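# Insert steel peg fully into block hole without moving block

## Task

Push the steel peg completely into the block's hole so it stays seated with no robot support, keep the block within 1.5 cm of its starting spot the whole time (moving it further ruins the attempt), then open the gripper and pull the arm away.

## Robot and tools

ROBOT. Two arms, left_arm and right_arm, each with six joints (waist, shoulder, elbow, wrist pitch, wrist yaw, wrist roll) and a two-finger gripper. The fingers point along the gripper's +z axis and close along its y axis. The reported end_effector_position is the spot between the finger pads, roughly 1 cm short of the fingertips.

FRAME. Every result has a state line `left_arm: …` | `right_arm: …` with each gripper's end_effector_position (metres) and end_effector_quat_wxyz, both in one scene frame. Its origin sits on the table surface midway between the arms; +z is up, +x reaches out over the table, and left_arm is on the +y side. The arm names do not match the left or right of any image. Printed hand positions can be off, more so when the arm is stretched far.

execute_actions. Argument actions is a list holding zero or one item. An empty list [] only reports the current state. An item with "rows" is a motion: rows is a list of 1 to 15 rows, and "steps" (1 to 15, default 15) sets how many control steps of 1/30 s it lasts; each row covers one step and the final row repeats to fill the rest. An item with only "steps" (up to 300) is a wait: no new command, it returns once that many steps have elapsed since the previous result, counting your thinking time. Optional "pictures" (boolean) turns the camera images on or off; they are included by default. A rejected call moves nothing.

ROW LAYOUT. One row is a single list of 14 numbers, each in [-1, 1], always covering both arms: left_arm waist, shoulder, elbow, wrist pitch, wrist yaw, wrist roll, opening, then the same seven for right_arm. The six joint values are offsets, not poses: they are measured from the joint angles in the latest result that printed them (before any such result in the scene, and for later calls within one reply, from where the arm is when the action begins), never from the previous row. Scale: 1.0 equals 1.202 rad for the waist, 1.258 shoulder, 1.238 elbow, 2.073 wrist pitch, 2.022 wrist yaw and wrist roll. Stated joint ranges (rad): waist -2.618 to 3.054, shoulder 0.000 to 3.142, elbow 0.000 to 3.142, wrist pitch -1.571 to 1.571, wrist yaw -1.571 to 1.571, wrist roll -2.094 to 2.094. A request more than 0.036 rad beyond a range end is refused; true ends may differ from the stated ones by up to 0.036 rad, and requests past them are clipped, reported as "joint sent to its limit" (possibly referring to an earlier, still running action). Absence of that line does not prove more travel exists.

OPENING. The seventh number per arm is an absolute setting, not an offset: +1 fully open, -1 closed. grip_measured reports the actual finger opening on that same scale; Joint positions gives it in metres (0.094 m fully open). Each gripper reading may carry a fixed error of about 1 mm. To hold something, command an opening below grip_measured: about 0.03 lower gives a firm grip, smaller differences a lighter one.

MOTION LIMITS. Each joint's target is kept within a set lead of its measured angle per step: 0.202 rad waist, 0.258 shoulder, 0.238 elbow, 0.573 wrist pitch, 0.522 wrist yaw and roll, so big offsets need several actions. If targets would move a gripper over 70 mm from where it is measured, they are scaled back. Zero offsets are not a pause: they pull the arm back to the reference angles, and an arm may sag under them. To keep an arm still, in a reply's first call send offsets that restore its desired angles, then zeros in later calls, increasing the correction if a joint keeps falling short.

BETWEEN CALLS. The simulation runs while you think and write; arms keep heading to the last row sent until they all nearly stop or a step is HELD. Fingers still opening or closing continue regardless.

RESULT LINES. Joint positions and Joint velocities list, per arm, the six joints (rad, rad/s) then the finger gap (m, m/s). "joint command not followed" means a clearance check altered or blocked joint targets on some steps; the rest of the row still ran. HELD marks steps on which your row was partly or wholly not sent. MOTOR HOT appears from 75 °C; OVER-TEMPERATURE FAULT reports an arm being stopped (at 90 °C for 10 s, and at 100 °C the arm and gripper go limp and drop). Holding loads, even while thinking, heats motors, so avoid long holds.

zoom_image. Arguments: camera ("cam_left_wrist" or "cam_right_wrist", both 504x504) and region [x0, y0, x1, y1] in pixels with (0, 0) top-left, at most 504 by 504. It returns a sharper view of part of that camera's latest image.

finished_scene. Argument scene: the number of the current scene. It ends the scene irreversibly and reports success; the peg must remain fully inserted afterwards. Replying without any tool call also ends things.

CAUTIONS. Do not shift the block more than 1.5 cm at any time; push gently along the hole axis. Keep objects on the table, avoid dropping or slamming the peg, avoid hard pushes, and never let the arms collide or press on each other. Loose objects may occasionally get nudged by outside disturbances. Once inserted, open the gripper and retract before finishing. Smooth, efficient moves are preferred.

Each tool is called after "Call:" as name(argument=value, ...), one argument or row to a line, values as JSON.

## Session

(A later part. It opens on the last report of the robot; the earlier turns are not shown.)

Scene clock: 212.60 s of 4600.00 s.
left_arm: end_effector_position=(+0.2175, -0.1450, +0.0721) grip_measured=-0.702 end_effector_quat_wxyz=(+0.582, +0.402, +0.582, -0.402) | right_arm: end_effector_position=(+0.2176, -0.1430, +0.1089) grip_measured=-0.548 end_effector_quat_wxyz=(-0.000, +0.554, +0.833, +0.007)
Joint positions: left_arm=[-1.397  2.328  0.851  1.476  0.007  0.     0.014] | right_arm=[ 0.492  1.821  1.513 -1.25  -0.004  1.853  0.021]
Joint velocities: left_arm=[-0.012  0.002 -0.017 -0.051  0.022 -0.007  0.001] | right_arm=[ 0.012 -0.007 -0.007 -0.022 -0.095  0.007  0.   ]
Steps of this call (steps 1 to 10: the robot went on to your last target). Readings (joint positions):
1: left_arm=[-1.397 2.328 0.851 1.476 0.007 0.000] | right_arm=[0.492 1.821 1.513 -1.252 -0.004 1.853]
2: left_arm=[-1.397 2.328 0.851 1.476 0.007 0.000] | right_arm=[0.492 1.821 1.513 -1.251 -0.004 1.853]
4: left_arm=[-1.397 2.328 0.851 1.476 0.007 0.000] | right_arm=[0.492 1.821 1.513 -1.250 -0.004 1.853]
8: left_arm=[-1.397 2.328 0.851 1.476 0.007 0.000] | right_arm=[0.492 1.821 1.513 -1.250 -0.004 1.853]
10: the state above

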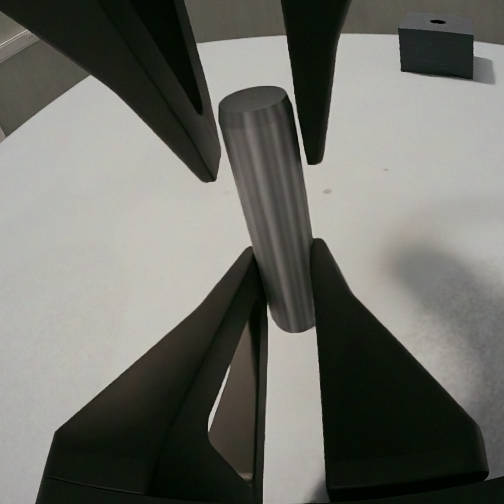

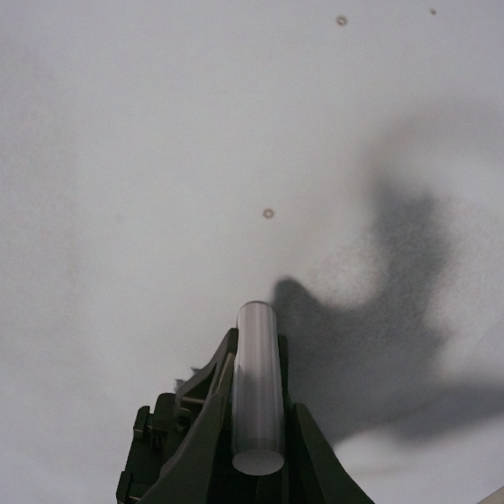

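Good. Close.

Call:
execute_actions(
  actions=[
    {"rows":[[0,-0.02,0.01,0.023,0,0,-0.73,0,0,0,-0.004,0,0,-0.58],[0,-0.02,0.01,0.023,0,0,-0.73,0,0,0,-0.004,0,0,-0.61],[0,-0.02,0.01,0.023,0,0,-0.73,0,0,0,-0.004,0,0,-0.64],[0,-0.02,0.01,0.023,0,0,-0.73,0,0,0,-0.004,0,0,-0.66],[0,-0.02,0.01,0.023,0,0,-0.73,0,0,0,-0.004,0,0,-0.68],[0,-0.02,0.01,0.023,0,0,-0.73,0,0,0,-0.004,0,0,-0.7],[0,-0.02,0.01,0.023,0,0,-0.73,0,0,0,-0.004,0,0,-0.73]]},
  ],
)

Scene clock: 220.07 s of 4600.00 s.
left_arm: end_effector_position=(+0.2179, -0.1449, +0.0722) grip_measured=-0.702 end_effector_quat_wxyz=(+0.582, +0.401, +0.582, -0.401) | right_arm: end_effector_position=(+0.2172, -0.1432, +0.1089) grip_measured=-0.693 end_effector_quat_wxyz=(-0.001, +0.554, +0.833, +0.006)
Joint positions: left_arm=[-1.397  2.328  0.851  1.476  0.004 -0.     0.014] | right_arm=[ 0.492  1.821  1.513 -1.252 -0.005  1.853  0.014]
Joint velocities: left_arm=[-0.007  0.002 -0.012  0.007 -0.081 -0.022 -0.   ] | right_arm=[ 0.017 -0.002  0.012 -0.066 -0.037 -0.007  0.   ]
Steps of this call (steps 1 to 15: the robot went on to your last target; steps 16 to 90: nothing new was sent; then 3.97 s passed at rest; steps 91 to 105: all 15 steps of this action). Readings (joint positions):
91: left_arm=[-1.397 2.328 0.851 1.476 0.007 0.000] | right_arm=[0.492 1.821 1.513 -1.250 -0.004 1.853]
92: left_arm=[-1.397 2.328 0.851 1.476 0.006 0.000] | right_arm=[0.492 1.821 1.513 -1.250 -0.004 1.853]
94: left_arm=[-1.397 2.328 0.851 1.476 0.005 0.000] | right_arm=[0.492 1.821 1.513 -1.252 -0.005 1.853]
98: left_arm=[-1.397 2.328 0.851 1.476 0.004 -0.000] | right_arm=[0.492 1.821 1.513 -1.252 -0.005 1.853]
105: the state above

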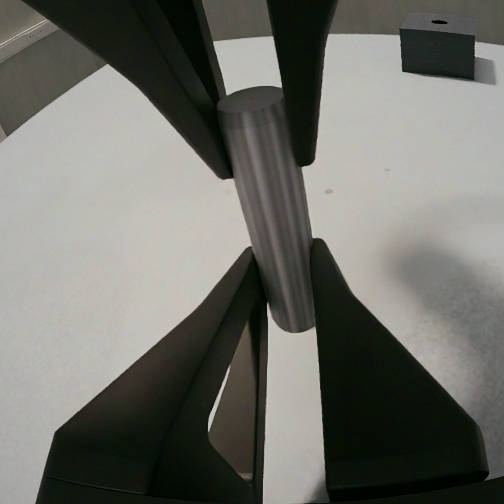

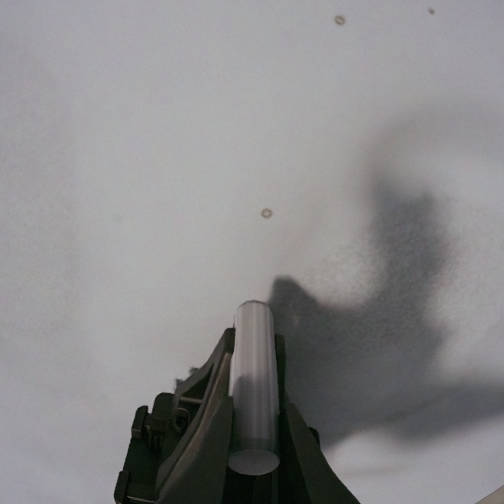

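Call:
execute_actions(
  actions=[
    {"rows":[[0,-0.02,0.01,0.023,0,0,0.3,0,0,0,0,0,0,-0.73],[0,-0.02,0.01,0.023,0,0,0.3,0,0,0,0,0,0,-0.73],[0,-0.02,0.01,0.023,0,0,0.3,0,0,0,0,0,0,-0.73],[0,-0.02,0.01,0.023,0,0,0.3,0,0,0,0,0,0,-0.73],[0,-0.02,0.01,0.023,0,0,0.3,0,0,0,0,0,0,-0.73],[0,-0.02,0.01,0.023,0,0,0.3,0,0,0,0,0,0,-0.73],[0,-0.02,0.01,0.023,0,0,0.3,0,0,0,0,0,0,-0.73],[0,-0.02,0.01,0.023,0,0,0.3,-0.02,-0.01,-0.01,0,0,0,-0.73],[0,-0.02,0.01,0.023,0,0,0.3,-0.05,-0.02,-0.02,0,0,0,-0.73],[0,-0.02,0.01,0.023,0,0,0.3,-0.09,-0.04,-0.03,-0.01,0,0,-0.73],[0,-0.02,0.01,0.023,0,0,0.3,-0.14,-0.06,-0.045,-0.02,0,0,-0.73],[0,-0.02,0.01,0.023,0,0,0.3,-0.2,-0.09,-0.07,-0.03,0,0,-0.73],[0,-0.02,0.01,0.023,0,0,0.3,-0.26,-0.12,-0.09,-0.04,0,0,-0.73],[0,-0.02,0.01,0.023,0,0,0.3,-0.32,-0.16,-0.12,-0.043,0,0,-0.73],[0,-0.02,0.01,0.023,0,0,0.3,-1,-0.2,-0.158,-0.043,0,0,-0.73]]},
  ],
  pictures=false,
)

Call:
execute_actions(
  actions=[
    {"steps":30},
  ],
)

Scene clock: 233.80 s of 4600.00 s.
left_arm: end_effector_position=(+0.2179, -0.1448, +0.0781) grip_measured=+0.297 end_effector_quat_wxyz=(+0.589, +0.396, +0.575, -0.406) | right_arm: end_effector_position=(+0.2397, -0.2352, +0.1185) grip_measured=-0.693 end_effector_quat_wxyz=(-0.007, +0.668, +0.744, +0.014)
Joint positions: left_arm=[-1.397  2.328  0.851  1.5    0.004 -0.     0.061] | right_arm=[ 0.201  1.701  1.407 -1.257 -0.026  1.853  0.014]
Joint velocities: left_arm=[ 0.007  0.017 -0.002  0.022 -0.066  0.007 -0.001] | right_arm=[-1.961 -1.136 -0.896 -0.066  0.051  0.081 -0.001]
Steps of this call (steps 1 to 15: the robot went on to your last target; steps 16 to 90: nothing new was sent; then 10.23 s passed at rest; steps 91 to 105: all 15 steps of this action). Readings (joint positions):
91: left_arm=[-1.397 2.328 0.851 1.477 0.004 -0.000] | right_arm=[0.492 1.821 1.513 -1.252 -0.005 1.853]
92: left_arm=[-1.397 2.328 0.851 1.481 0.004 -0.000] | right_arm=[0.492 1.821 1.513 -1.252 -0.005 1.853]
94: left_arm=[-1.397 2.328 0.851 1.490 0.004 -0.000] | right_arm=[0.492 1.821 1.513 -1.252 -0.005 1.853]
98: left_arm=[-1.397 2.328 0.851 1.497 0.004 -0.000] | right_arm=[0.490 1.821 1.513 -1.252 -0.006 1.853]
105: the state above

Scene clock: 234.80 s of 4600.00 s.
left_arm: end_effector_position=(+0.2179, -0.1448, +0.0783) grip_measured=+0.297 end_effector_quat_wxyz=(+0.589, +0.396, +0.575, -0.406) | right_arm: end_effector_position=(+0.1933, -0.4968, +0.1346) grip_measured=-0.693 end_effector_quat_wxyz=(+0.004, +0.929, +0.370, +0.005)
Joint positions: left_arm=[-1.397  2.328  0.851  1.501  0.004 -0.     0.061] | right_arm=[-0.72   1.576  1.337 -1.321 -0.003  1.853  0.014]
Joint velocities: left_arm=[-0.012 -0.002 -0.007 -0.066 -0.051 -0.037 -0.002] | right_arm=[-0.002 -0.012 -0.002 -0.051  0.007  0.007  0.001]
Steps of this call (steps 1 to 30: the robot went on to your last target). Readings (joint positions):
1: left_arm=[-1.397 2.328 0.851 1.501 0.004 -0.000] | right_arm=[0.129 1.662 1.379 -1.264 -0.023 1.853]
2: left_arm=[-1.397 2.328 0.851 1.501 0.004 -0.000] | right_arm=[0.053 1.628 1.360 -1.276 -0.022 1.853]
4: left_arm=[-1.397 2.328 0.851 1.501 0.004 -0.000] | right_arm=[-0.103 1.587 1.347 -1.297 -0.018 1.853]
8: left_arm=[-1.397 2.328 0.851 1.501 0.004 -0.000] | right_arm=[-0.409 1.576 1.345 -1.301 -0.014 1.853]
30: the state above

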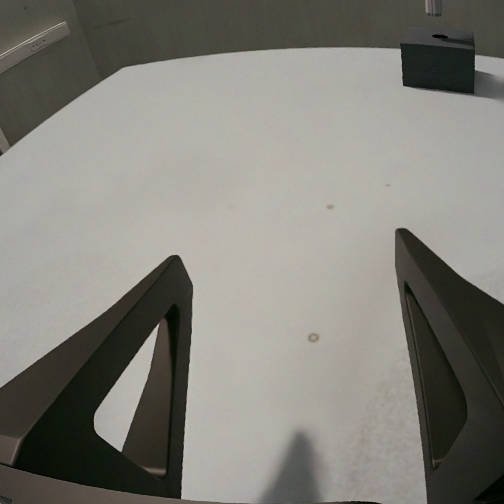

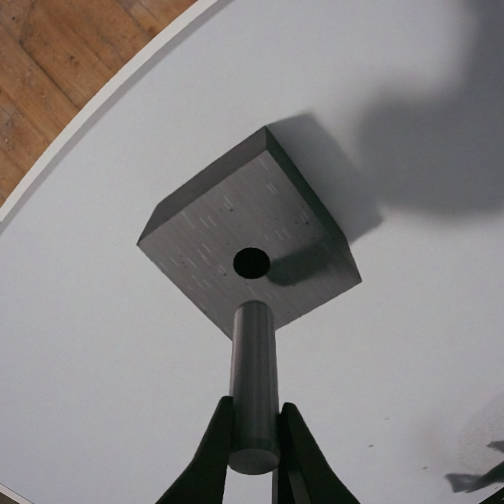

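Call:
execute_actions(
  actions=[
    {"rows":[[-0.03,-0.05,0.01,0.01,0,0,1,-0.01,0.004,-0.025,0.01,0,0,-0.73],[-0.06,-0.08,0.01,0.01,0,0,1,-0.02,0.008,-0.04,0.02,0,0,-0.73],[-0.09,-0.11,0.01,0.01,0,0,1,-0.029,0.012,-0.054,0.024,0,0,-0.73],[-0.12,-0.14,0.01,0.01,0,0,1,-0.029,0.012,-0.054,0.024,0,0,-0.73],[-0.15,-0.18,0.01,0.01,0,0,1,-0.029,0.012,-0.054,0.024,0,0,-0.73]]},
  ],
  pictures=false,
)

Call:
execute_actions(
  actions=[
    {"steps":12},
  ],
)

Call:
zoom_image(
  camera="cam_right_wrist",
  region=[190,240,320,370],
)

Call:
zoom_image(
  camera="cam_left_wrist",
  region=[220,0,420,200],
)

Scene clock: 250.23 s of 4600.00 s.
left_arm: end_effector_position=(+0.1194, -0.1671, +0.1983) grip_measured=+0.997 end_effector_quat_wxyz=(+0.609, +0.391, +0.462, -0.512) | right_arm: end_effector_position=(+0.1878, -0.5017, +0.1191) grip_measured=-0.693 end_effector_quat_wxyz=(-0.004, +0.934, +0.357, -0.000)
Joint positions: left_arm=[-1.585  2.105  0.851  1.525  0.01  -0.     0.094] | right_arm=[-0.747  1.587  1.287 -1.278 -0.005  1.853  0.014]
Joint velocities: left_arm=[ 0.071 -0.012 -0.002  0.007 -0.066 -0.066  0.   ] | right_arm=[ 0.012  0.002 -0.017  0.022  0.095  0.007 -0.   ]
Steps of this call (steps 1 to 15: the robot went on to your last target; steps 16 to 90: nothing new was sent; then 11.93 s passed at rest; steps 91 to 105: all 15 steps of this action). Readings (joint positions):
91: left_arm=[-1.399 2.325 0.851 1.500 0.004 -0.000] | right_arm=[-0.720 1.576 1.337 -1.319 -0.003 1.853]
92: left_arm=[-1.408 2.316 0.851 1.498 0.001 -0.000] | right_arm=[-0.721 1.576 1.331 -1.312 -0.004 1.853]
94: left_arm=[-1.446 2.278 0.851 1.491 -0.003 -0.000] | right_arm=[-0.733 1.577 1.310 -1.295 -0.005 1.853]
98: left_arm=[-1.556 2.160 0.851 1.495 -0.001 -0.000] | right_arm=[-0.747 1.586 1.287 -1.287 -0.005 1.853]
105: the state above

Scene clock: 250.63 s of 4600.00 s.
left_arm: end_effector_position=(+0.1207, -0.1669, +0.1983) grip_measured=+0.997 end_effector_quat_wxyz=(+0.610, +0.390, +0.463, -0.512) | right_arm: end_effector_position=(+0.1882, -0.5020, +0.1191) grip_measured=-0.693 end_effector_quat_wxyz=(-0.004, +0.934, +0.357, +0.000)
Joint positions: left_arm=[-1.583  2.105  0.851  1.525  0.01  -0.     0.094] | right_arm=[-0.747  1.587  1.287 -1.276 -0.005  1.853  0.014]
Joint velocities: left_arm=[-0.002 -0.007  0.007  0.022  0.037 -0.037 -0.002] | right_arm=[-0.002 -0.012 -0.012 -0.022  0.022  0.007 -0.   ]
Steps of this call (steps 1 to 12: the robot went on to your last target). Readings (joint positions):
1: left_arm=[-1.584 2.105 0.851 1.525 0.010 -0.000] | right_arm=[-0.747 1.587 1.287 -1.278 -0.005 1.853]
2: left_arm=[-1.583 2.105 0.851 1.525 0.010 -0.000] | right_arm=[-0.747 1.587 1.287 -1.277 -0.005 1.853]
4: left_arm=[-1.583 2.105 0.851 1.525 0.010 -0.000] | right_arm=[-0.747 1.587 1.287 -1.277 -0.005 1.853]
8: left_arm=[-1.583 2.105 0.851 1.525 0.010 -0.000] | right_arm=[-0.747 1.587 1.287 -1.276 -0.005 1.853]
12: the state above

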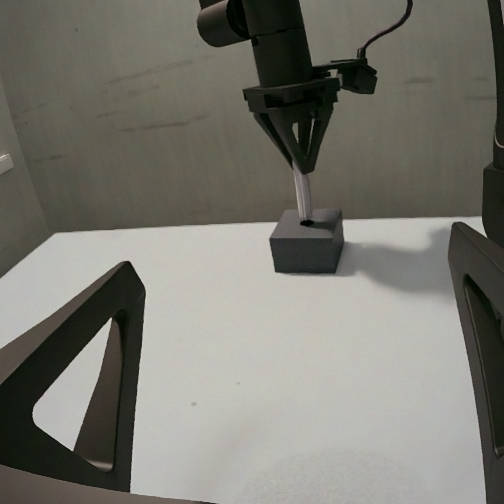

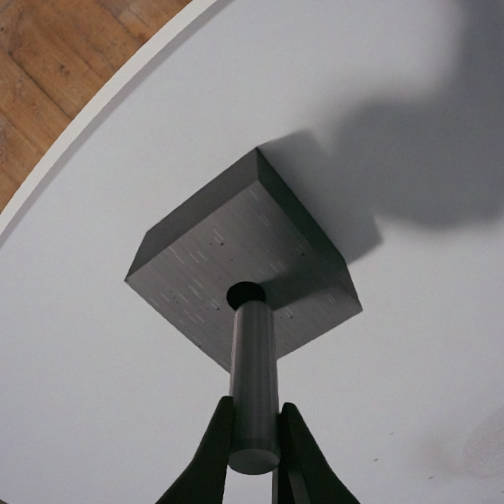

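Region (190, 240, 320, 370) of cam_right_wrist's 504x504 image, scaled by 3.877, with more detail than that image has.

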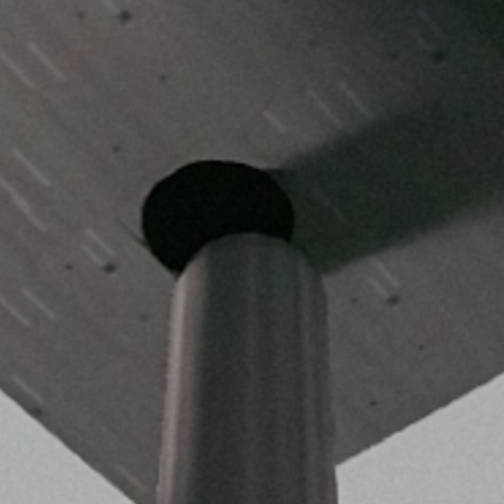

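Region (220, 0, 420, 200) of cam_left_wrist's 504x504 image, scaled by 2.520, with more detail than that image has.

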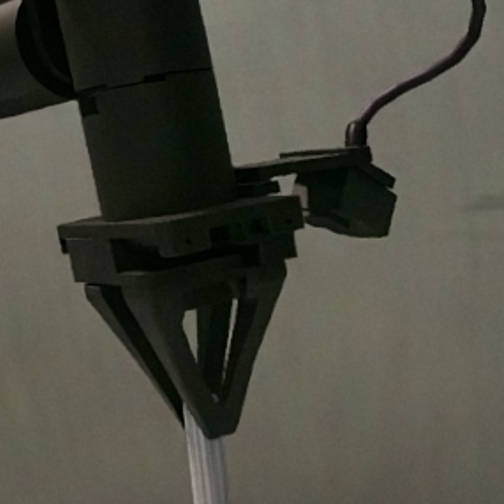

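Call:
execute_actions(
  actions=[
    {"rows":[[0,0,0,0,0,0,1,-0.021,0.014,0,0.0075,0,0,-0.73]]},
  ],
)

Call:
zoom_image(
  camera="cam_right_wrist",
  region=[190,240,320,370],
)

Call:
zoom_image(
  camera="cam_left_wrist",
  region=[250,150,370,270],
)

Scene clock: 261.47 s of 4600.00 s.
left_arm: end_effector_position=(+0.1207, -0.1669, +0.1983) grip_measured=+0.997 end_effector_quat_wxyz=(+0.610, +0.390, +0.463, -0.512) | right_arm: end_effector_position=(+0.1881, -0.5070, +0.1168) grip_measured=-0.693 end_effector_quat_wxyz=(-0.003, +0.937, +0.349, +0.002)
Joint positions: left_arm=[-1.583  2.105  0.851  1.525  0.01  -0.     0.094] | right_arm=[-0.763  1.596  1.287 -1.266 -0.006  1.853  0.014]
Joint velocities: left_arm=[-0.012  0.017 -0.002  0.022  0.095 -0.037 -0.001] | right_arm=[-0.002  0.012  0.007 -0.051 -0.066 -0.095 -0.   ]
Steps of this call (steps 1 to 15: the robot went on to your last target; steps 16 to 90: nothing new was sent; then 7.33 s passed at rest; steps 91 to 105: all 15 steps of this action). Readings (joint positions):
91: left_arm=[-1.583 2.105 0.851 1.525 0.010 -0.000] | right_arm=[-0.748 1.587 1.287 -1.275 -0.006 1.853]
92: left_arm=[-1.583 2.105 0.851 1.525 0.010 -0.000] | right_arm=[-0.752 1.588 1.287 -1.274 -0.006 1.853]
94: left_arm=[-1.583 2.105 0.851 1.525 0.010 -0.000] | right_arm=[-0.760 1.591 1.287 -1.270 -0.006 1.853]
98: left_arm=[-1.583 2.105 0.851 1.525 0.010 -0.000] | right_arm=[-0.763 1.595 1.287 -1.267 -0.006 1.853]
105: the state above

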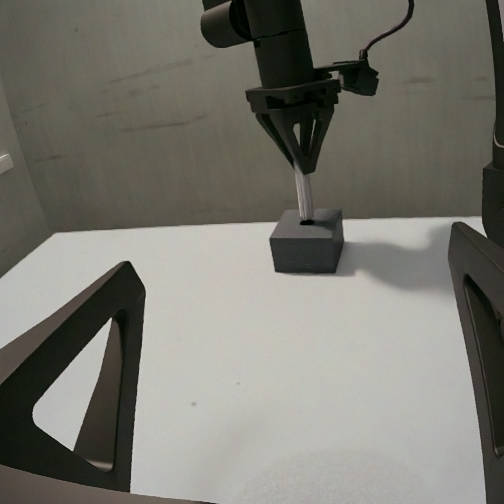

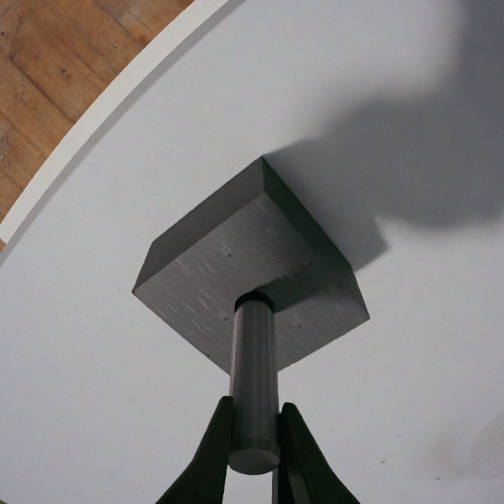

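Region (190, 240, 320, 370) of cam_right_wrist's 504x504 image, scaled by 3.877, with more detail than that image has.

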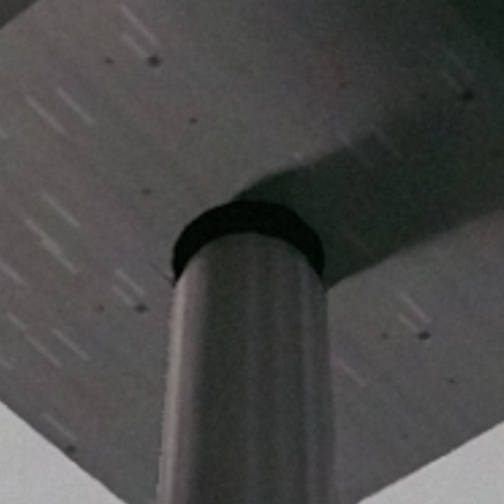

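Region (250, 150, 370, 270) of cam_left_wrist's 504x504 image, scaled by 4.200, with more detail than that image has.

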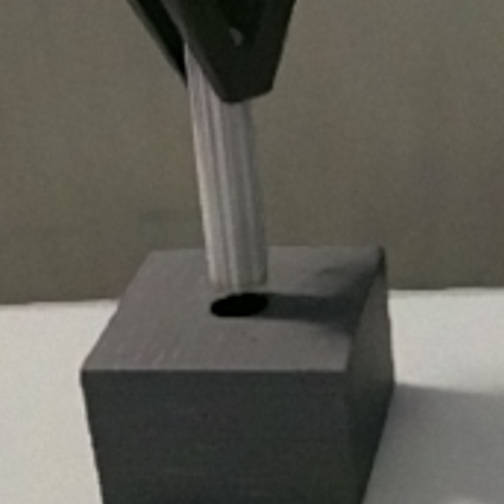

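Call:
execute_actions(
  actions=[
    {"rows":[[0,0,0,0,0,0,1,0,0.006,-0.012,0.004,0,0,-0.73],[0,0,0,0,0,0,1,0,0.006,-0.015,0.006,0,0,-0.73],[0,0,0,0,0,0,1,0,0.006,-0.018,0.008,0,0,-0.73],[0,0,0,0,0,0,1,0,0.006,-0.021,0.01,0,0,-0.73],[0,0,0,0,0,0,1,0,0.006,-0.024,0.012,0,0,-0.73],[0,0,0,0,0,0,1,0,0.006,-0.027,0.014,0,0,-0.73],[0,0,0,0,0,0,1,0,0.006,-0.03,0.016,0,0,-0.73],[0,0,0,0,0,0,1,0,0.007,-0.033,0.018,0,0,-0.73],[0,0,0,0,0,0,1,0,0.007,-0.036,0.02,0,0,-0.73],[0,0,0,0,0,0,1,0,0.008,-0.039,0.021,0,0,-0.73],[0,0,0,0,0,0,1,0,0.008,-0.042,0.022,0,0,-0.73],[0,0,0,0,0,0,1,0,0.008,-0.045,0.023,0,0,-0.73],[0,0,0,0,0,0,1,0,0.008,-0.048,0.023,0,0,-0.73]]},
  ],
  pictures=false,
)

Call:
execute_actions(
  actions=[
    {"steps":8},
  ],
)

Call:
zoom_image(
  camera="cam_right_wrist",
  region=[190,240,320,370],
)

Call:
zoom_image(
  camera="cam_left_wrist",
  region=[250,150,370,270],
)

Scene clock: 275.63 s of 4600.00 s.
left_arm: end_effector_position=(+0.1207, -0.1669, +0.1983) grip_measured=+0.997 end_effector_quat_wxyz=(+0.610, +0.390, +0.463, -0.512) | right_arm: end_effector_position=(+0.1891, -0.5073, +0.1106) grip_measured=-0.693 end_effector_quat_wxyz=(-0.001, +0.937, +0.349, +0.004)
Joint positions: left_arm=[-1.583  2.105  0.851  1.525  0.01  -0.     0.094] | right_arm=[-0.763  1.596  1.262 -1.235 -0.008  1.853  0.014]
Joint velocities: left_arm=[ 0.002  0.002 -0.007  0.007  0.081  0.051  0.001] | right_arm=[ 0.007  0.002 -0.017 -0.007 -0.022  0.007 -0.001]
Steps of this call (steps 1 to 15: the robot went on to your last target; steps 16 to 90: nothing new was sent; then 10.67 s passed at rest; steps 91 to 105: all 15 steps of this action). Readings (joint positions):
91: left_arm=[-1.583 2.105 0.851 1.525 0.010 -0.000] | right_arm=[-0.763 1.596 1.287 -1.265 -0.006 1.853]
92: left_arm=[-1.583 2.105 0.851 1.525 0.010 -0.000] | right_arm=[-0.763 1.596 1.287 -1.264 -0.006 1.853]
94: left_arm=[-1.583 2.105 0.851 1.525 0.010 -0.000] | right_arm=[-0.763 1.596 1.287 -1.261 -0.006 1.853]
98: left_arm=[-1.583 2.105 0.851 1.525 0.010 -0.000] | right_arm=[-0.763 1.596 1.277 -1.245 -0.006 1.853]
105: the state above

Scene clock: 275.90 s of 4600.00 s.
left_arm: end_effector_position=(+0.1207, -0.1669, +0.1983) grip_measured=+0.997 end_effector_quat_wxyz=(+0.610, +0.390, +0.463, -0.512) | right_arm: end_effector_position=(+0.1891, -0.5073, +0.1106) grip_measured=-0.693 end_effector_quat_wxyz=(-0.001, +0.937, +0.349, +0.004)
Joint positions: left_arm=[-1.583  2.105  0.851  1.525  0.01  -0.     0.094] | right_arm=[-0.763  1.596  1.262 -1.235 -0.008  1.853  0.014]
Joint velocities: left_arm=[-0.007 -0.002  0.012  0.022  0.007 -0.022 -0.   ] | right_arm=[ 0.002 -0.007  0.007  0.022  0.051  0.022  0.   ]
Steps of this call (steps 1 to 8: the robot went on to your last target). Readings (joint positions):
1: left_arm=[-1.583 2.105 0.851 1.525 0.010 -0.000] | right_arm=[-0.763 1.596 1.262 -1.235 -0.008 1.853]
2: left_arm=[-1.583 2.105 0.851 1.525 0.010 -0.000] | right_arm=[-0.763 1.596 1.262 -1.235 -0.008 1.853]
4: left_arm=[-1.583 2.105 0.851 1.525 0.010 -0.000] | right_arm=[-0.763 1.596 1.262 -1.235 -0.008 1.853]
8: the state above

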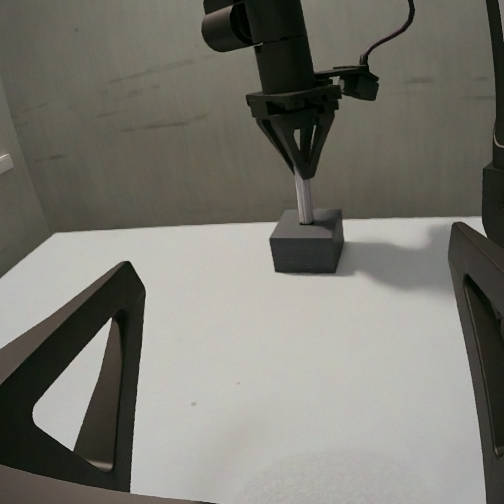

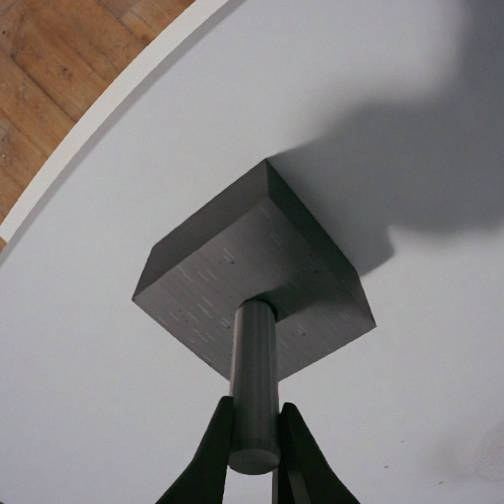

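Region (190, 240, 320, 370) of cam_right_wrist's 504x504 image, scaled by 3.877, with more detail than that image has.

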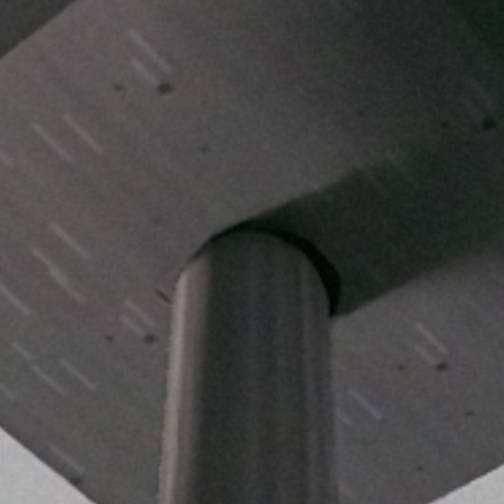

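Region (250, 150, 370, 270) of cam_left_wrist's 504x504 image, scaled by 4.200, with more detail than that image has.

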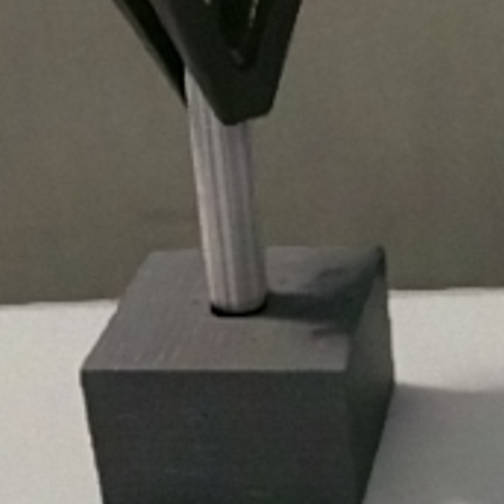

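Call:
execute_actions(
  actions=[
    {"rows":[[0,0,0,0,0,0,1,0,0,-0.005,-0.012,-0.005,0,-0.73],[0,0,0,0,0,0,1,0,0,-0.005,-0.012,-0.005,0,-0.73],[0,0,0,0,0,0,1,0,0,-0.005,-0.012,-0.005,0,-0.73],[0,0,0,0,0,0,1,0,0,-0.01,-0.012,-0.005,0,-0.73],[0,0,0,0,0,0,1,0,0,-0.015,-0.01,-0.005,0,-0.73],[0,0,0,0,0,0,1,0,0.004,-0.02,-0.008,-0.005,0,-0.73],[0,0,0,0,0,0,1,0,0.006,-0.025,-0.004,-0.004,0,-0.73],[0,0,0,0,0,0,1,0,0.008,-0.03,0,-0.003,0,-0.73],[0,0,0,0,0,0,1,0,0.008,-0.033,0.004,-0.003,0,-0.73],[0,0,0,0,0,0,1,0,0.008,-0.036,0.008,-0.003,0,-0.73],[0,0,0,0,0,0,1,0,0.008,-0.04,0.012,-0.003,0,-0.73]]},
  ],
)

Call:
zoom_image(
  camera="cam_right_wrist",
  region=[190,240,320,370],
)

Scene clock: 296.27 s of 4600.00 s.
left_arm: end_effector_position=(+0.1207, -0.1669, +0.1983) grip_measured=+0.997 end_effector_quat_wxyz=(+0.610, +0.390, +0.463, -0.512) | right_arm: end_effector_position=(+0.1891, -0.5069, +0.1099) grip_measured=-0.693 end_effector_quat_wxyz=(-0.002, +0.937, +0.349, +0.004)
Joint positions: left_arm=[-1.583  2.105  0.851  1.525  0.01  -0.     0.094] | right_arm=[-0.763  1.596  1.26  -1.233 -0.01   1.853  0.014]
Joint velocities: left_arm=[-0.002 -0.022  0.012 -0.037  0.066 -0.081 -0.   ] | right_arm=[-0.012 -0.012 -0.012 -0.007 -0.007 -0.037 -0.001]
Steps of this call (steps 1 to 15: the robot went on to your last target; steps 16 to 90: nothing new was sent; then 16.87 s passed at rest; steps 91 to 105: all 15 steps of this action). Readings (joint positions):
91: left_arm=[-1.583 2.105 0.851 1.525 0.010 -0.000] | right_arm=[-0.763 1.596 1.262 -1.235 -0.009 1.853]
92: left_arm=[-1.583 2.105 0.851 1.525 0.010 -0.000] | right_arm=[-0.763 1.596 1.262 -1.235 -0.009 1.853]
94: left_arm=[-1.583 2.105 0.851 1.525 0.010 -0.000] | right_arm=[-0.763 1.596 1.262 -1.235 -0.009 1.853]
98: left_arm=[-1.583 2.105 0.851 1.525 0.010 -0.000] | right_arm=[-0.763 1.596 1.262 -1.235 -0.009 1.853]
105: the state above

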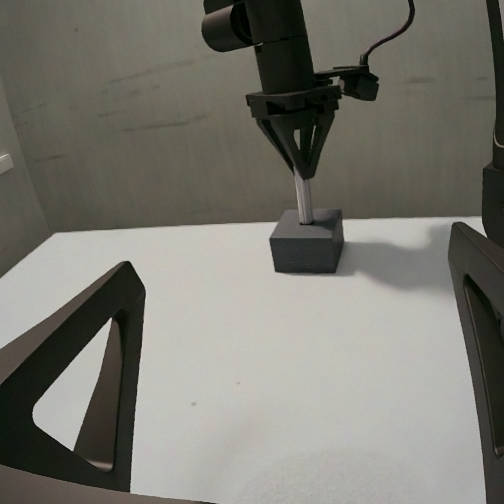

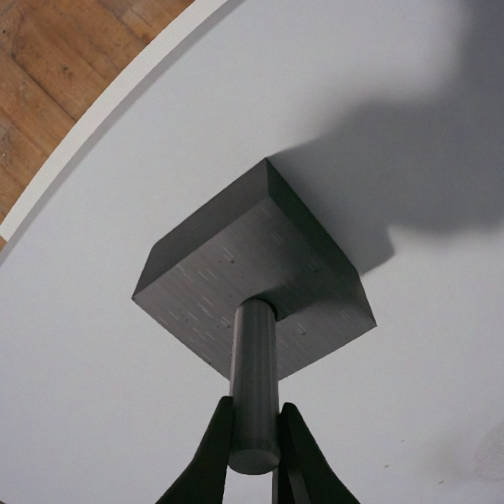

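Region (190, 240, 320, 370) of cam_right_wrist's 504x504 image, scaled by 3.877, with more detail than that image has.

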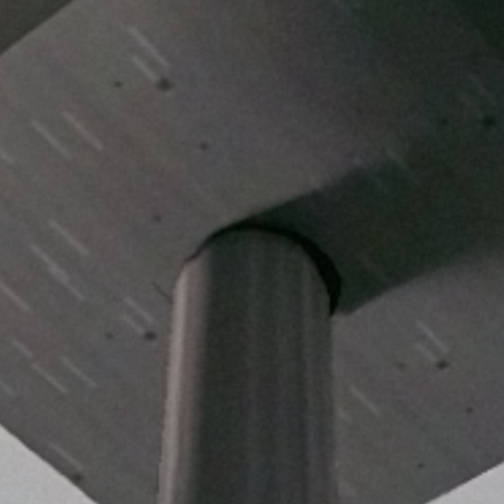

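Wrist is soft; use a larger pitch push.

Call:
execute_actions(
  actions=[
    {"rows":[[0,0,0,0,0,0,1,0.004,0,0.008,-0.03,-0.004,0,-0.73],[0,0,0,0,0,0,1,0.004,0,0.008,-0.03,-0.004,0,-0.73],[0,0,0,0,0,0,1,0.004,0,0.008,-0.03,-0.004,0,-0.73],[0,0,0,0,0,0,1,0.004,0,0,-0.03,-0.004,0,-0.73],[0,0,0,0,0,0,1,0.004,0,-0.01,-0.025,-0.004,0,-0.73],[0,0,0,0,0,0,1,0.004,0.004,-0.02,-0.02,-0.004,0,-0.73],[0,0,0,0,0,0,1,0.004,0.006,-0.03,-0.015,-0.004,0,-0.73],[0,0,0,0,0,0,1,0.004,0.008,-0.035,-0.01,-0.003,0,-0.73],[0,0,0,0,0,0,1,0.004,0.008,-0.04,-0.005,-0.003,0,-0.73],[0,0,0,0,0,0,1,0.004,0.008,-0.04,0,-0.003,0,-0.73]]},
  ],
)

Call:
zoom_image(
  camera="cam_right_wrist",
  region=[190,240,320,370],
)

Scene clock: 306.03 s of 4600.00 s.
left_arm: end_effector_position=(+0.1207, -0.1669, +0.1983) grip_measured=+0.997 end_effector_quat_wxyz=(+0.610, +0.390, +0.463, -0.512) | right_arm: end_effector_position=(+0.1878, -0.5047, +0.1096) grip_measured=-0.693 end_effector_quat_wxyz=(-0.007, +0.937, +0.349, +0.005)
Joint positions: left_arm=[-1.583  2.105  0.851  1.525  0.01  -0.     0.094] | right_arm=[-0.763  1.595  1.257 -1.239 -0.016  1.853  0.014]
Joint velocities: left_arm=[-0.007 -0.002 -0.007 -0.051 -0.037  0.037  0.001] | right_arm=[ 0.007  0.002  0.012 -0.051 -0.037 -0.037  0.002]
Steps of this call (steps 1 to 15: the robot went on to your last target; steps 16 to 90: nothing new was sent; then 6.27 s passed at rest; steps 91 to 105: all 15 steps of this action). Readings (joint positions):
91: left_arm=[-1.583 2.105 0.851 1.525 0.010 -0.000] | right_arm=[-0.763 1.595 1.260 -1.236 -0.010 1.853]
92: left_arm=[-1.583 2.105 0.851 1.525 0.010 -0.000] | right_arm=[-0.763 1.595 1.260 -1.238 -0.010 1.853]
94: left_arm=[-1.583 2.105 0.851 1.525 0.010 -0.000] | right_arm=[-0.763 1.595 1.260 -1.242 -0.012 1.853]
98: left_arm=[-1.583 2.105 0.851 1.525 0.010 -0.000] | right_arm=[-0.763 1.595 1.258 -1.242 -0.016 1.853]
105: the state above

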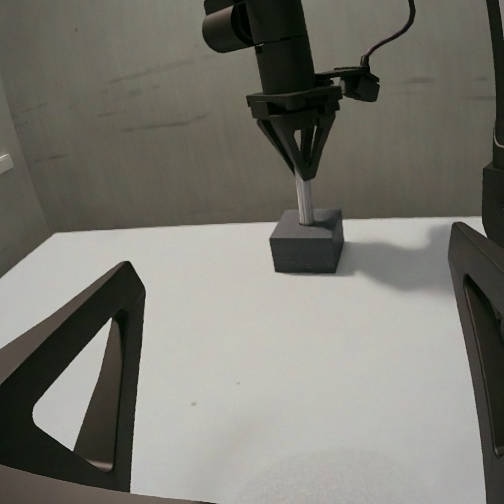

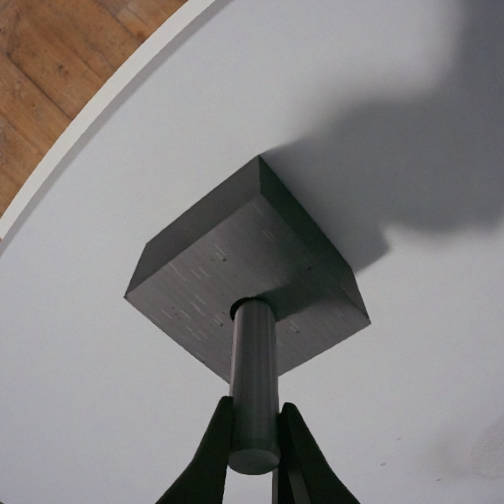

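Region (190, 240, 320, 370) of cam_right_wrist's 504x504 image, scaled by 3.877, with more detail than that image has.

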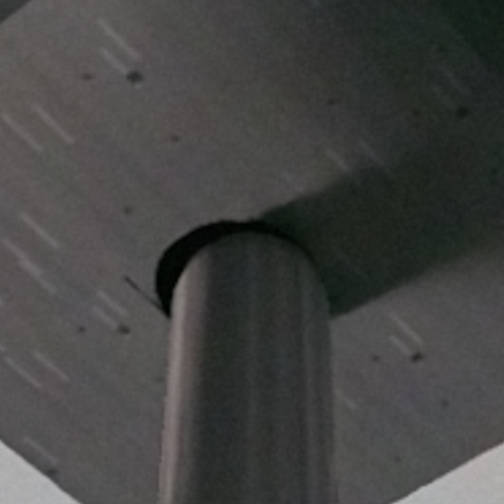

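Overshot; sweep back under light down pressure.

Call:
execute_actions(
  actions=[
    {"rows":[[0,0,0,0,0,0,1,0,0,-0.005,0.01,0,0,-0.73],[0,0,0,0,0,0,1,0,0,-0.01,0.014,0,0,-0.73],[0,0,0,0,0,0,1,0,0.004,-0.025,0.016,0,0,-0.73],[0,0,0,0,0,0,1,0,0.006,-0.03,0.016,0,0,-0.73],[0,0,0,0,0,0,1,0,0.006,-0.035,0.018,0,0,-0.73],[0,0,0,0,0,0,1,0,0.008,-0.04,0.02,0,0,-0.73]]},
  ],
)

Call:
zoom_image(
  camera="cam_right_wrist",
  region=[190,240,320,370],
)

Scene clock: 312.50 s of 4600.00 s.
left_arm: end_effector_position=(+0.1207, -0.1669, +0.1983) grip_measured=+0.997 end_effector_quat_wxyz=(+0.610, +0.390, +0.463, -0.512) | right_arm: end_effector_position=(+0.1883, -0.5047, +0.1094) grip_measured=-0.693 end_effector_quat_wxyz=(-0.006, +0.937, +0.349, +0.006)
Joint positions: left_arm=[-1.583  2.105  0.851  1.525  0.01  -0.     0.094] | right_arm=[-0.763  1.593  1.255 -1.235 -0.018  1.853  0.014]
Joint velocities: left_arm=[ 0.002  0.007  0.012 -0.022 -0.022  0.022  0.001] | right_arm=[ 0.012 -0.002 -0.002  0.022  0.007 -0.022 -0.001]
Steps of this call (steps 1 to 15: the robot went on to your last target; steps 16 to 90: nothing new was sent; then 2.97 s passed at rest; steps 91 to 105: all 15 steps of this action). Readings (joint positions):
91: left_arm=[-1.583 2.105 0.851 1.525 0.010 -0.000] | right_arm=[-0.763 1.593 1.257 -1.238 -0.017 1.853]
92: left_arm=[-1.583 2.105 0.851 1.525 0.010 -0.000] | right_arm=[-0.763 1.593 1.257 -1.237 -0.017 1.853]
94: left_arm=[-1.583 2.105 0.851 1.525 0.010 -0.000] | right_arm=[-0.763 1.593 1.257 -1.237 -0.017 1.853]
98: left_arm=[-1.583 2.105 0.851 1.525 0.010 -0.000] | right_arm=[-0.763 1.593 1.255 -1.235 -0.018 1.853]
105: the state above

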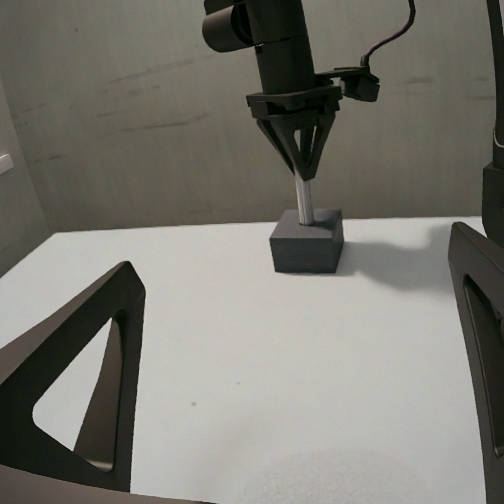

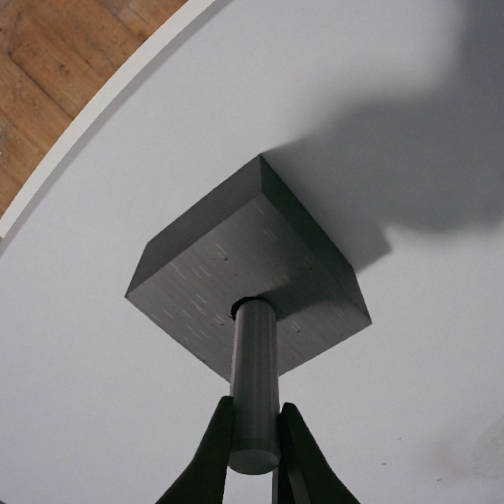

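Region (190, 240, 320, 370) of cam_right_wrist's 504x504 image, scaled by 3.877, with more detail than that image has.

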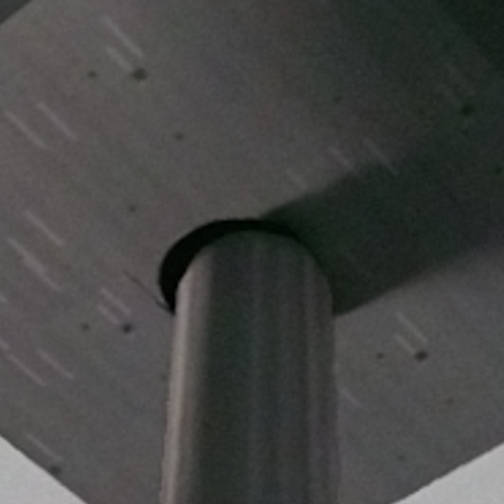

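Call:
execute_actions(
  actions=[
    {"rows":[[0,0,0,0,0,0,1,0,0.006,-0.022,0.02,-0.002,0,-0.73],[0,0,0,0,0,0,1,0,0.006,-0.022,0.025,-0.002,0,-0.73],[0,0,0,0,0,0,1,0,0.006,-0.022,0.03,-0.002,0,-0.73],[0,0,0,0,0,0,1,0,0.006,-0.025,0.035,-0.002,0,-0.73],[0,0,0,0,0,0,1,0,0.008,-0.03,0.035,-0.002,0,-0.73],[0,0,0,0,0,0,1,0,0.01,-0.035,0.035,-0.002,0,-0.73],[0,0,0,0,0,0,1,0,0.012,-0.045,0.03,-0.002,0,-0.73]]},
  ],
)

Call:
zoom_image(
  camera="cam_right_wrist",
  region=[190,240,320,370],
)

Scene clock: 322.17 s of 4600.00 s.
left_arm: end_effector_position=(+0.1207, -0.1669, +0.1983) grip_measured=+0.997 end_effector_quat_wxyz=(+0.610, +0.390, +0.463, -0.512) | right_arm: end_effector_position=(+0.1887, -0.5047, +0.1094) grip_measured=-0.693 end_effector_quat_wxyz=(-0.005, +0.937, +0.349, +0.009)
Joint positions: left_arm=[-1.583  2.105  0.851  1.525  0.01  -0.     0.094] | right_arm=[-0.763  1.589  1.251 -1.229 -0.019  1.853  0.014]
Joint velocities: left_arm=[ 0.002 -0.002  0.007  0.037  0.066 -0.007 -0.001] | right_arm=[ 0.032 -0.002  0.007 -0.007 -0.037  0.051 -0.   ]
Steps of this call (steps 1 to 15: the robot went on to your last target; steps 16 to 90: nothing new was sent; then 6.17 s passed at rest; steps 91 to 105: all 15 steps of this action). Readings (joint positions):
91: left_arm=[-1.583 2.105 0.851 1.525 0.010 -0.000] | right_arm=[-0.763 1.593 1.255 -1.235 -0.018 1.853]
92: left_arm=[-1.583 2.105 0.851 1.525 0.010 -0.000] | right_arm=[-0.763 1.592 1.255 -1.234 -0.018 1.853]
94: left_arm=[-1.583 2.105 0.851 1.525 0.010 -0.000] | right_arm=[-0.763 1.592 1.255 -1.233 -0.019 1.853]
98: left_arm=[-1.583 2.105 0.851 1.525 0.010 -0.000] | right_arm=[-0.763 1.591 1.252 -1.231 -0.019 1.853]
105: the state above

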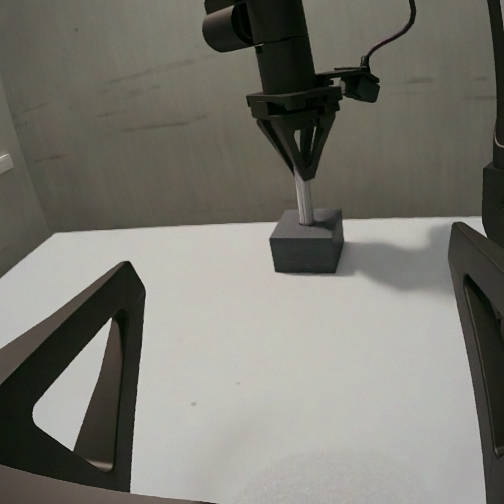

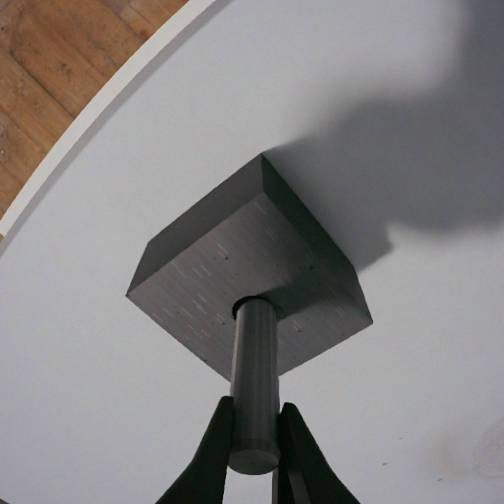

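Region (190, 240, 320, 370) of cam_right_wrist's 504x504 image, scaled by 3.877, with more detail than that image has.

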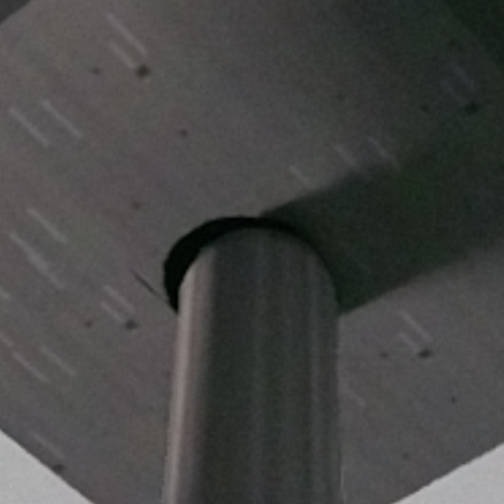

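Call:
execute_actions(
  actions=[
    {"rows":[[0,0,0,0,0,0,1,0,-0.01,0,0,0,0,-0.73]]},
  ],
)

Call:
zoom_image(
  camera="cam_right_wrist",
  region=[190,240,320,370],
)

Call:
zoom_image(
  camera="cam_left_wrist",
  region=[270,180,340,250],
)

Scene clock: 337.23 s of 4600.00 s.
left_arm: end_effector_position=(+0.1207, -0.1669, +0.1983) grip_measured=+0.997 end_effector_quat_wxyz=(+0.610, +0.390, +0.463, -0.512) | right_arm: end_effector_position=(+0.1888, -0.5045, +0.1104) grip_measured=-0.693 end_effector_quat_wxyz=(-0.004, +0.937, +0.349, +0.010)
Joint positions: left_arm=[-1.583  2.105  0.851  1.525  0.01  -0.     0.094] | right_arm=[-0.763  1.585  1.251 -1.23  -0.02   1.853  0.014]
Joint velocities: left_arm=[-0.002 -0.022 -0.017 -0.007 -0.022  0.022  0.001] | right_arm=[ 0.012  0.012 -0.002  0.037 -0.007 -0.007  0.   ]
Steps of this call (steps 1 to 15: the robot went on to your last target; steps 16 to 90: nothing new was sent; then 11.57 s passed at rest; steps 91 to 105: all 15 steps of this action). Readings (joint positions):
91: left_arm=[-1.583 2.105 0.851 1.525 0.010 -0.000] | right_arm=[-0.763 1.587 1.251 -1.230 -0.019 1.853]
92: left_arm=[-1.583 2.105 0.851 1.525 0.010 -0.000] | right_arm=[-0.763 1.585 1.251 -1.230 -0.020 1.853]
94: left_arm=[-1.583 2.105 0.851 1.525 0.010 -0.000] | right_arm=[-0.763 1.585 1.251 -1.230 -0.020 1.853]
98: left_arm=[-1.583 2.105 0.851 1.525 0.010 -0.000] | right_arm=[-0.763 1.585 1.251 -1.230 -0.020 1.853]
105: the state above

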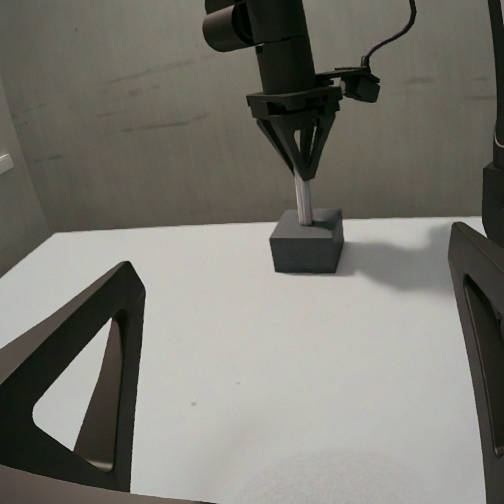

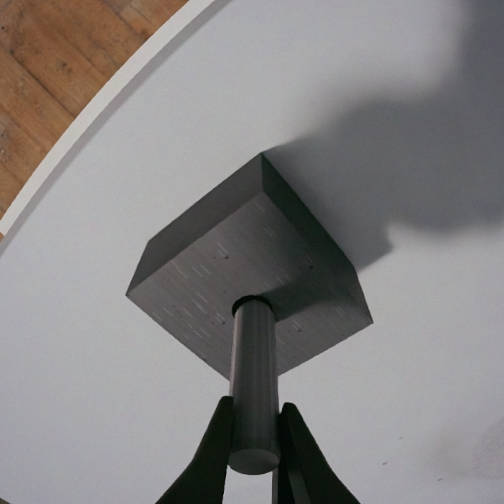

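Region (190, 240, 320, 370) of cam_right_wrist's 504x504 image, scaled by 3.877, with more detail than that image has.

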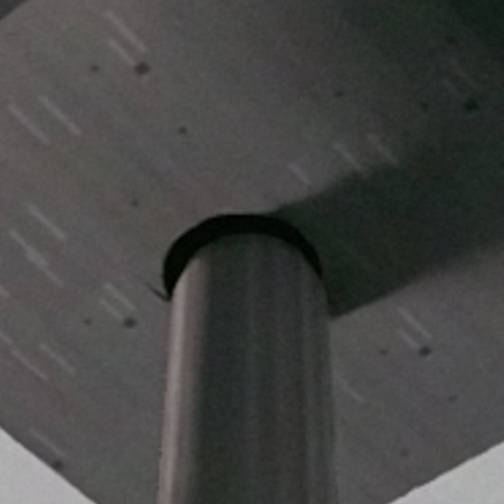

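Region (270, 180, 340, 250) of cam_left_wrist's 504x504 image, scaled by 7.200, with more detail than that image has.

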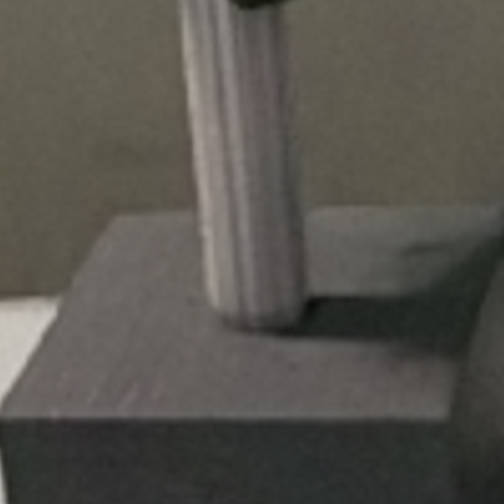

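Need ~0.8 mm outward; then shoulder down.

Call:
execute_actions(
  actions=[
    {"rows":[[0,0,0,0,0,0,1,0,-0.005,0,0.0045,0.003,0,-0.73],[0,0,0,0,0,0,1,0,-0.005,0,0.0045,0.003,0,-0.73],[0,0,0,0,0,0,1,0,-0.005,0,0.0045,0.003,0,-0.73],[0,0,0,0,0,0,1,0,-0.005,0,0.0045,0.003,0,-0.73],[0,0,0,0,0,0,1,0,-0.005,0,0.0045,0.003,0,-0.73],[0,0,0,0,0,0,1,0,0,0,0.0045,0.003,0,-0.73],[0,0,0,0,0,0,1,0,0.008,-0.005,0.0045,0.003,0,-0.73],[0,0,0,0,0,0,1,0,0.012,-0.005,0.005,0.003,0,-0.73],[0,0,0,0,0,0,1,0,0.016,-0.005,0.005,0.003,0,-0.73],[0,0,0,0,0,0,1,0,0.02,-0.005,0.006,0.003,0,-0.73],[0,0,0,0,0,0,1,0,0.024,-0.005,0.006,0.003,0,-0.73]]},
  ],
)

Call:
zoom_image(
  camera="cam_right_wrist",
  region=[190,240,320,370],
)

Scene clock: 348.77 s of 4600.00 s.
left_arm: end_effector_position=(+0.1207, -0.1669, +0.1983) grip_measured=+0.997 end_effector_quat_wxyz=(+0.610, +0.390, +0.463, -0.512) | right_arm: end_effector_position=(+0.1893, -0.5048, +0.1099) grip_measured=-0.693 end_effector_quat_wxyz=(-0.003, +0.937, +0.349, +0.010)
Joint positions: left_arm=[-1.583  2.105  0.851  1.525  0.01  -0.     0.094] | right_arm=[-0.763  1.587  1.251 -1.227 -0.02   1.853  0.014]
Joint velocities: left_arm=[ 0.007 -0.012  0.002 -0.007 -0.051 -0.007  0.   ] | right_arm=[ 0.012 -0.007 -0.002  0.007  0.007 -0.007  0.   ]
Steps of this call (steps 1 to 15: the robot went on to your last target; steps 16 to 90: nothing new was sent; then 8.03 s passed at rest; steps 91 to 105: all 15 steps of this action). Readings (joint positions):
91: left_arm=[-1.583 2.105 0.851 1.525 0.010 -0.000] | right_arm=[-0.763 1.585 1.251 -1.229 -0.020 1.853]
92: left_arm=[-1.583 2.105 0.851 1.525 0.010 -0.000] | right_arm=[-0.763 1.585 1.251 -1.229 -0.020 1.853]
94: left_arm=[-1.583 2.105 0.851 1.525 0.010 -0.000] | right_arm=[-0.763 1.585 1.251 -1.228 -0.020 1.853]
98: left_arm=[-1.583 2.105 0.851 1.525 0.010 -0.000] | right_arm=[-0.763 1.585 1.251 -1.228 -0.020 1.853]
105: the state above

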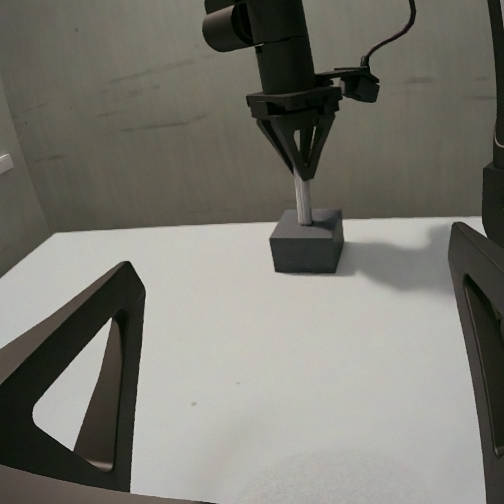

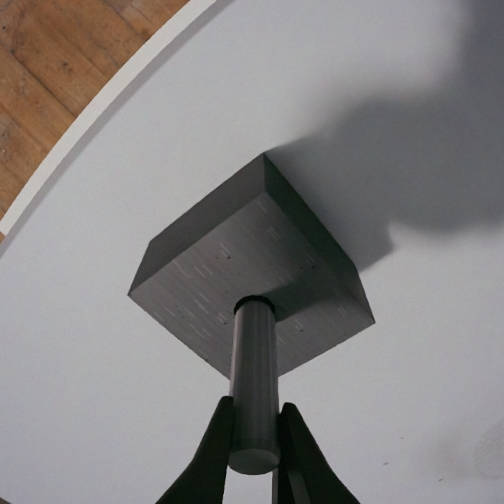

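Region (190, 240, 320, 370) of cam_right_wrist's 504x504 image, scaled by 3.877, with more detail than that image has.

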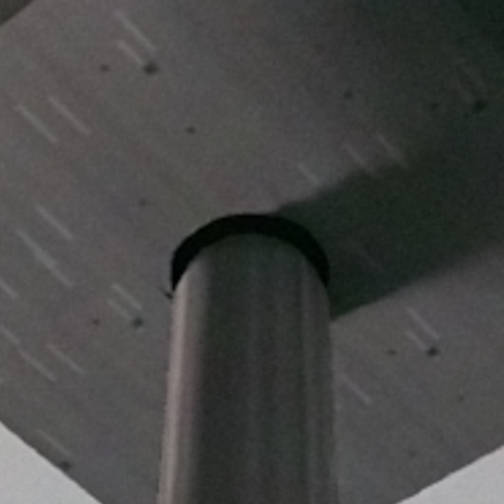

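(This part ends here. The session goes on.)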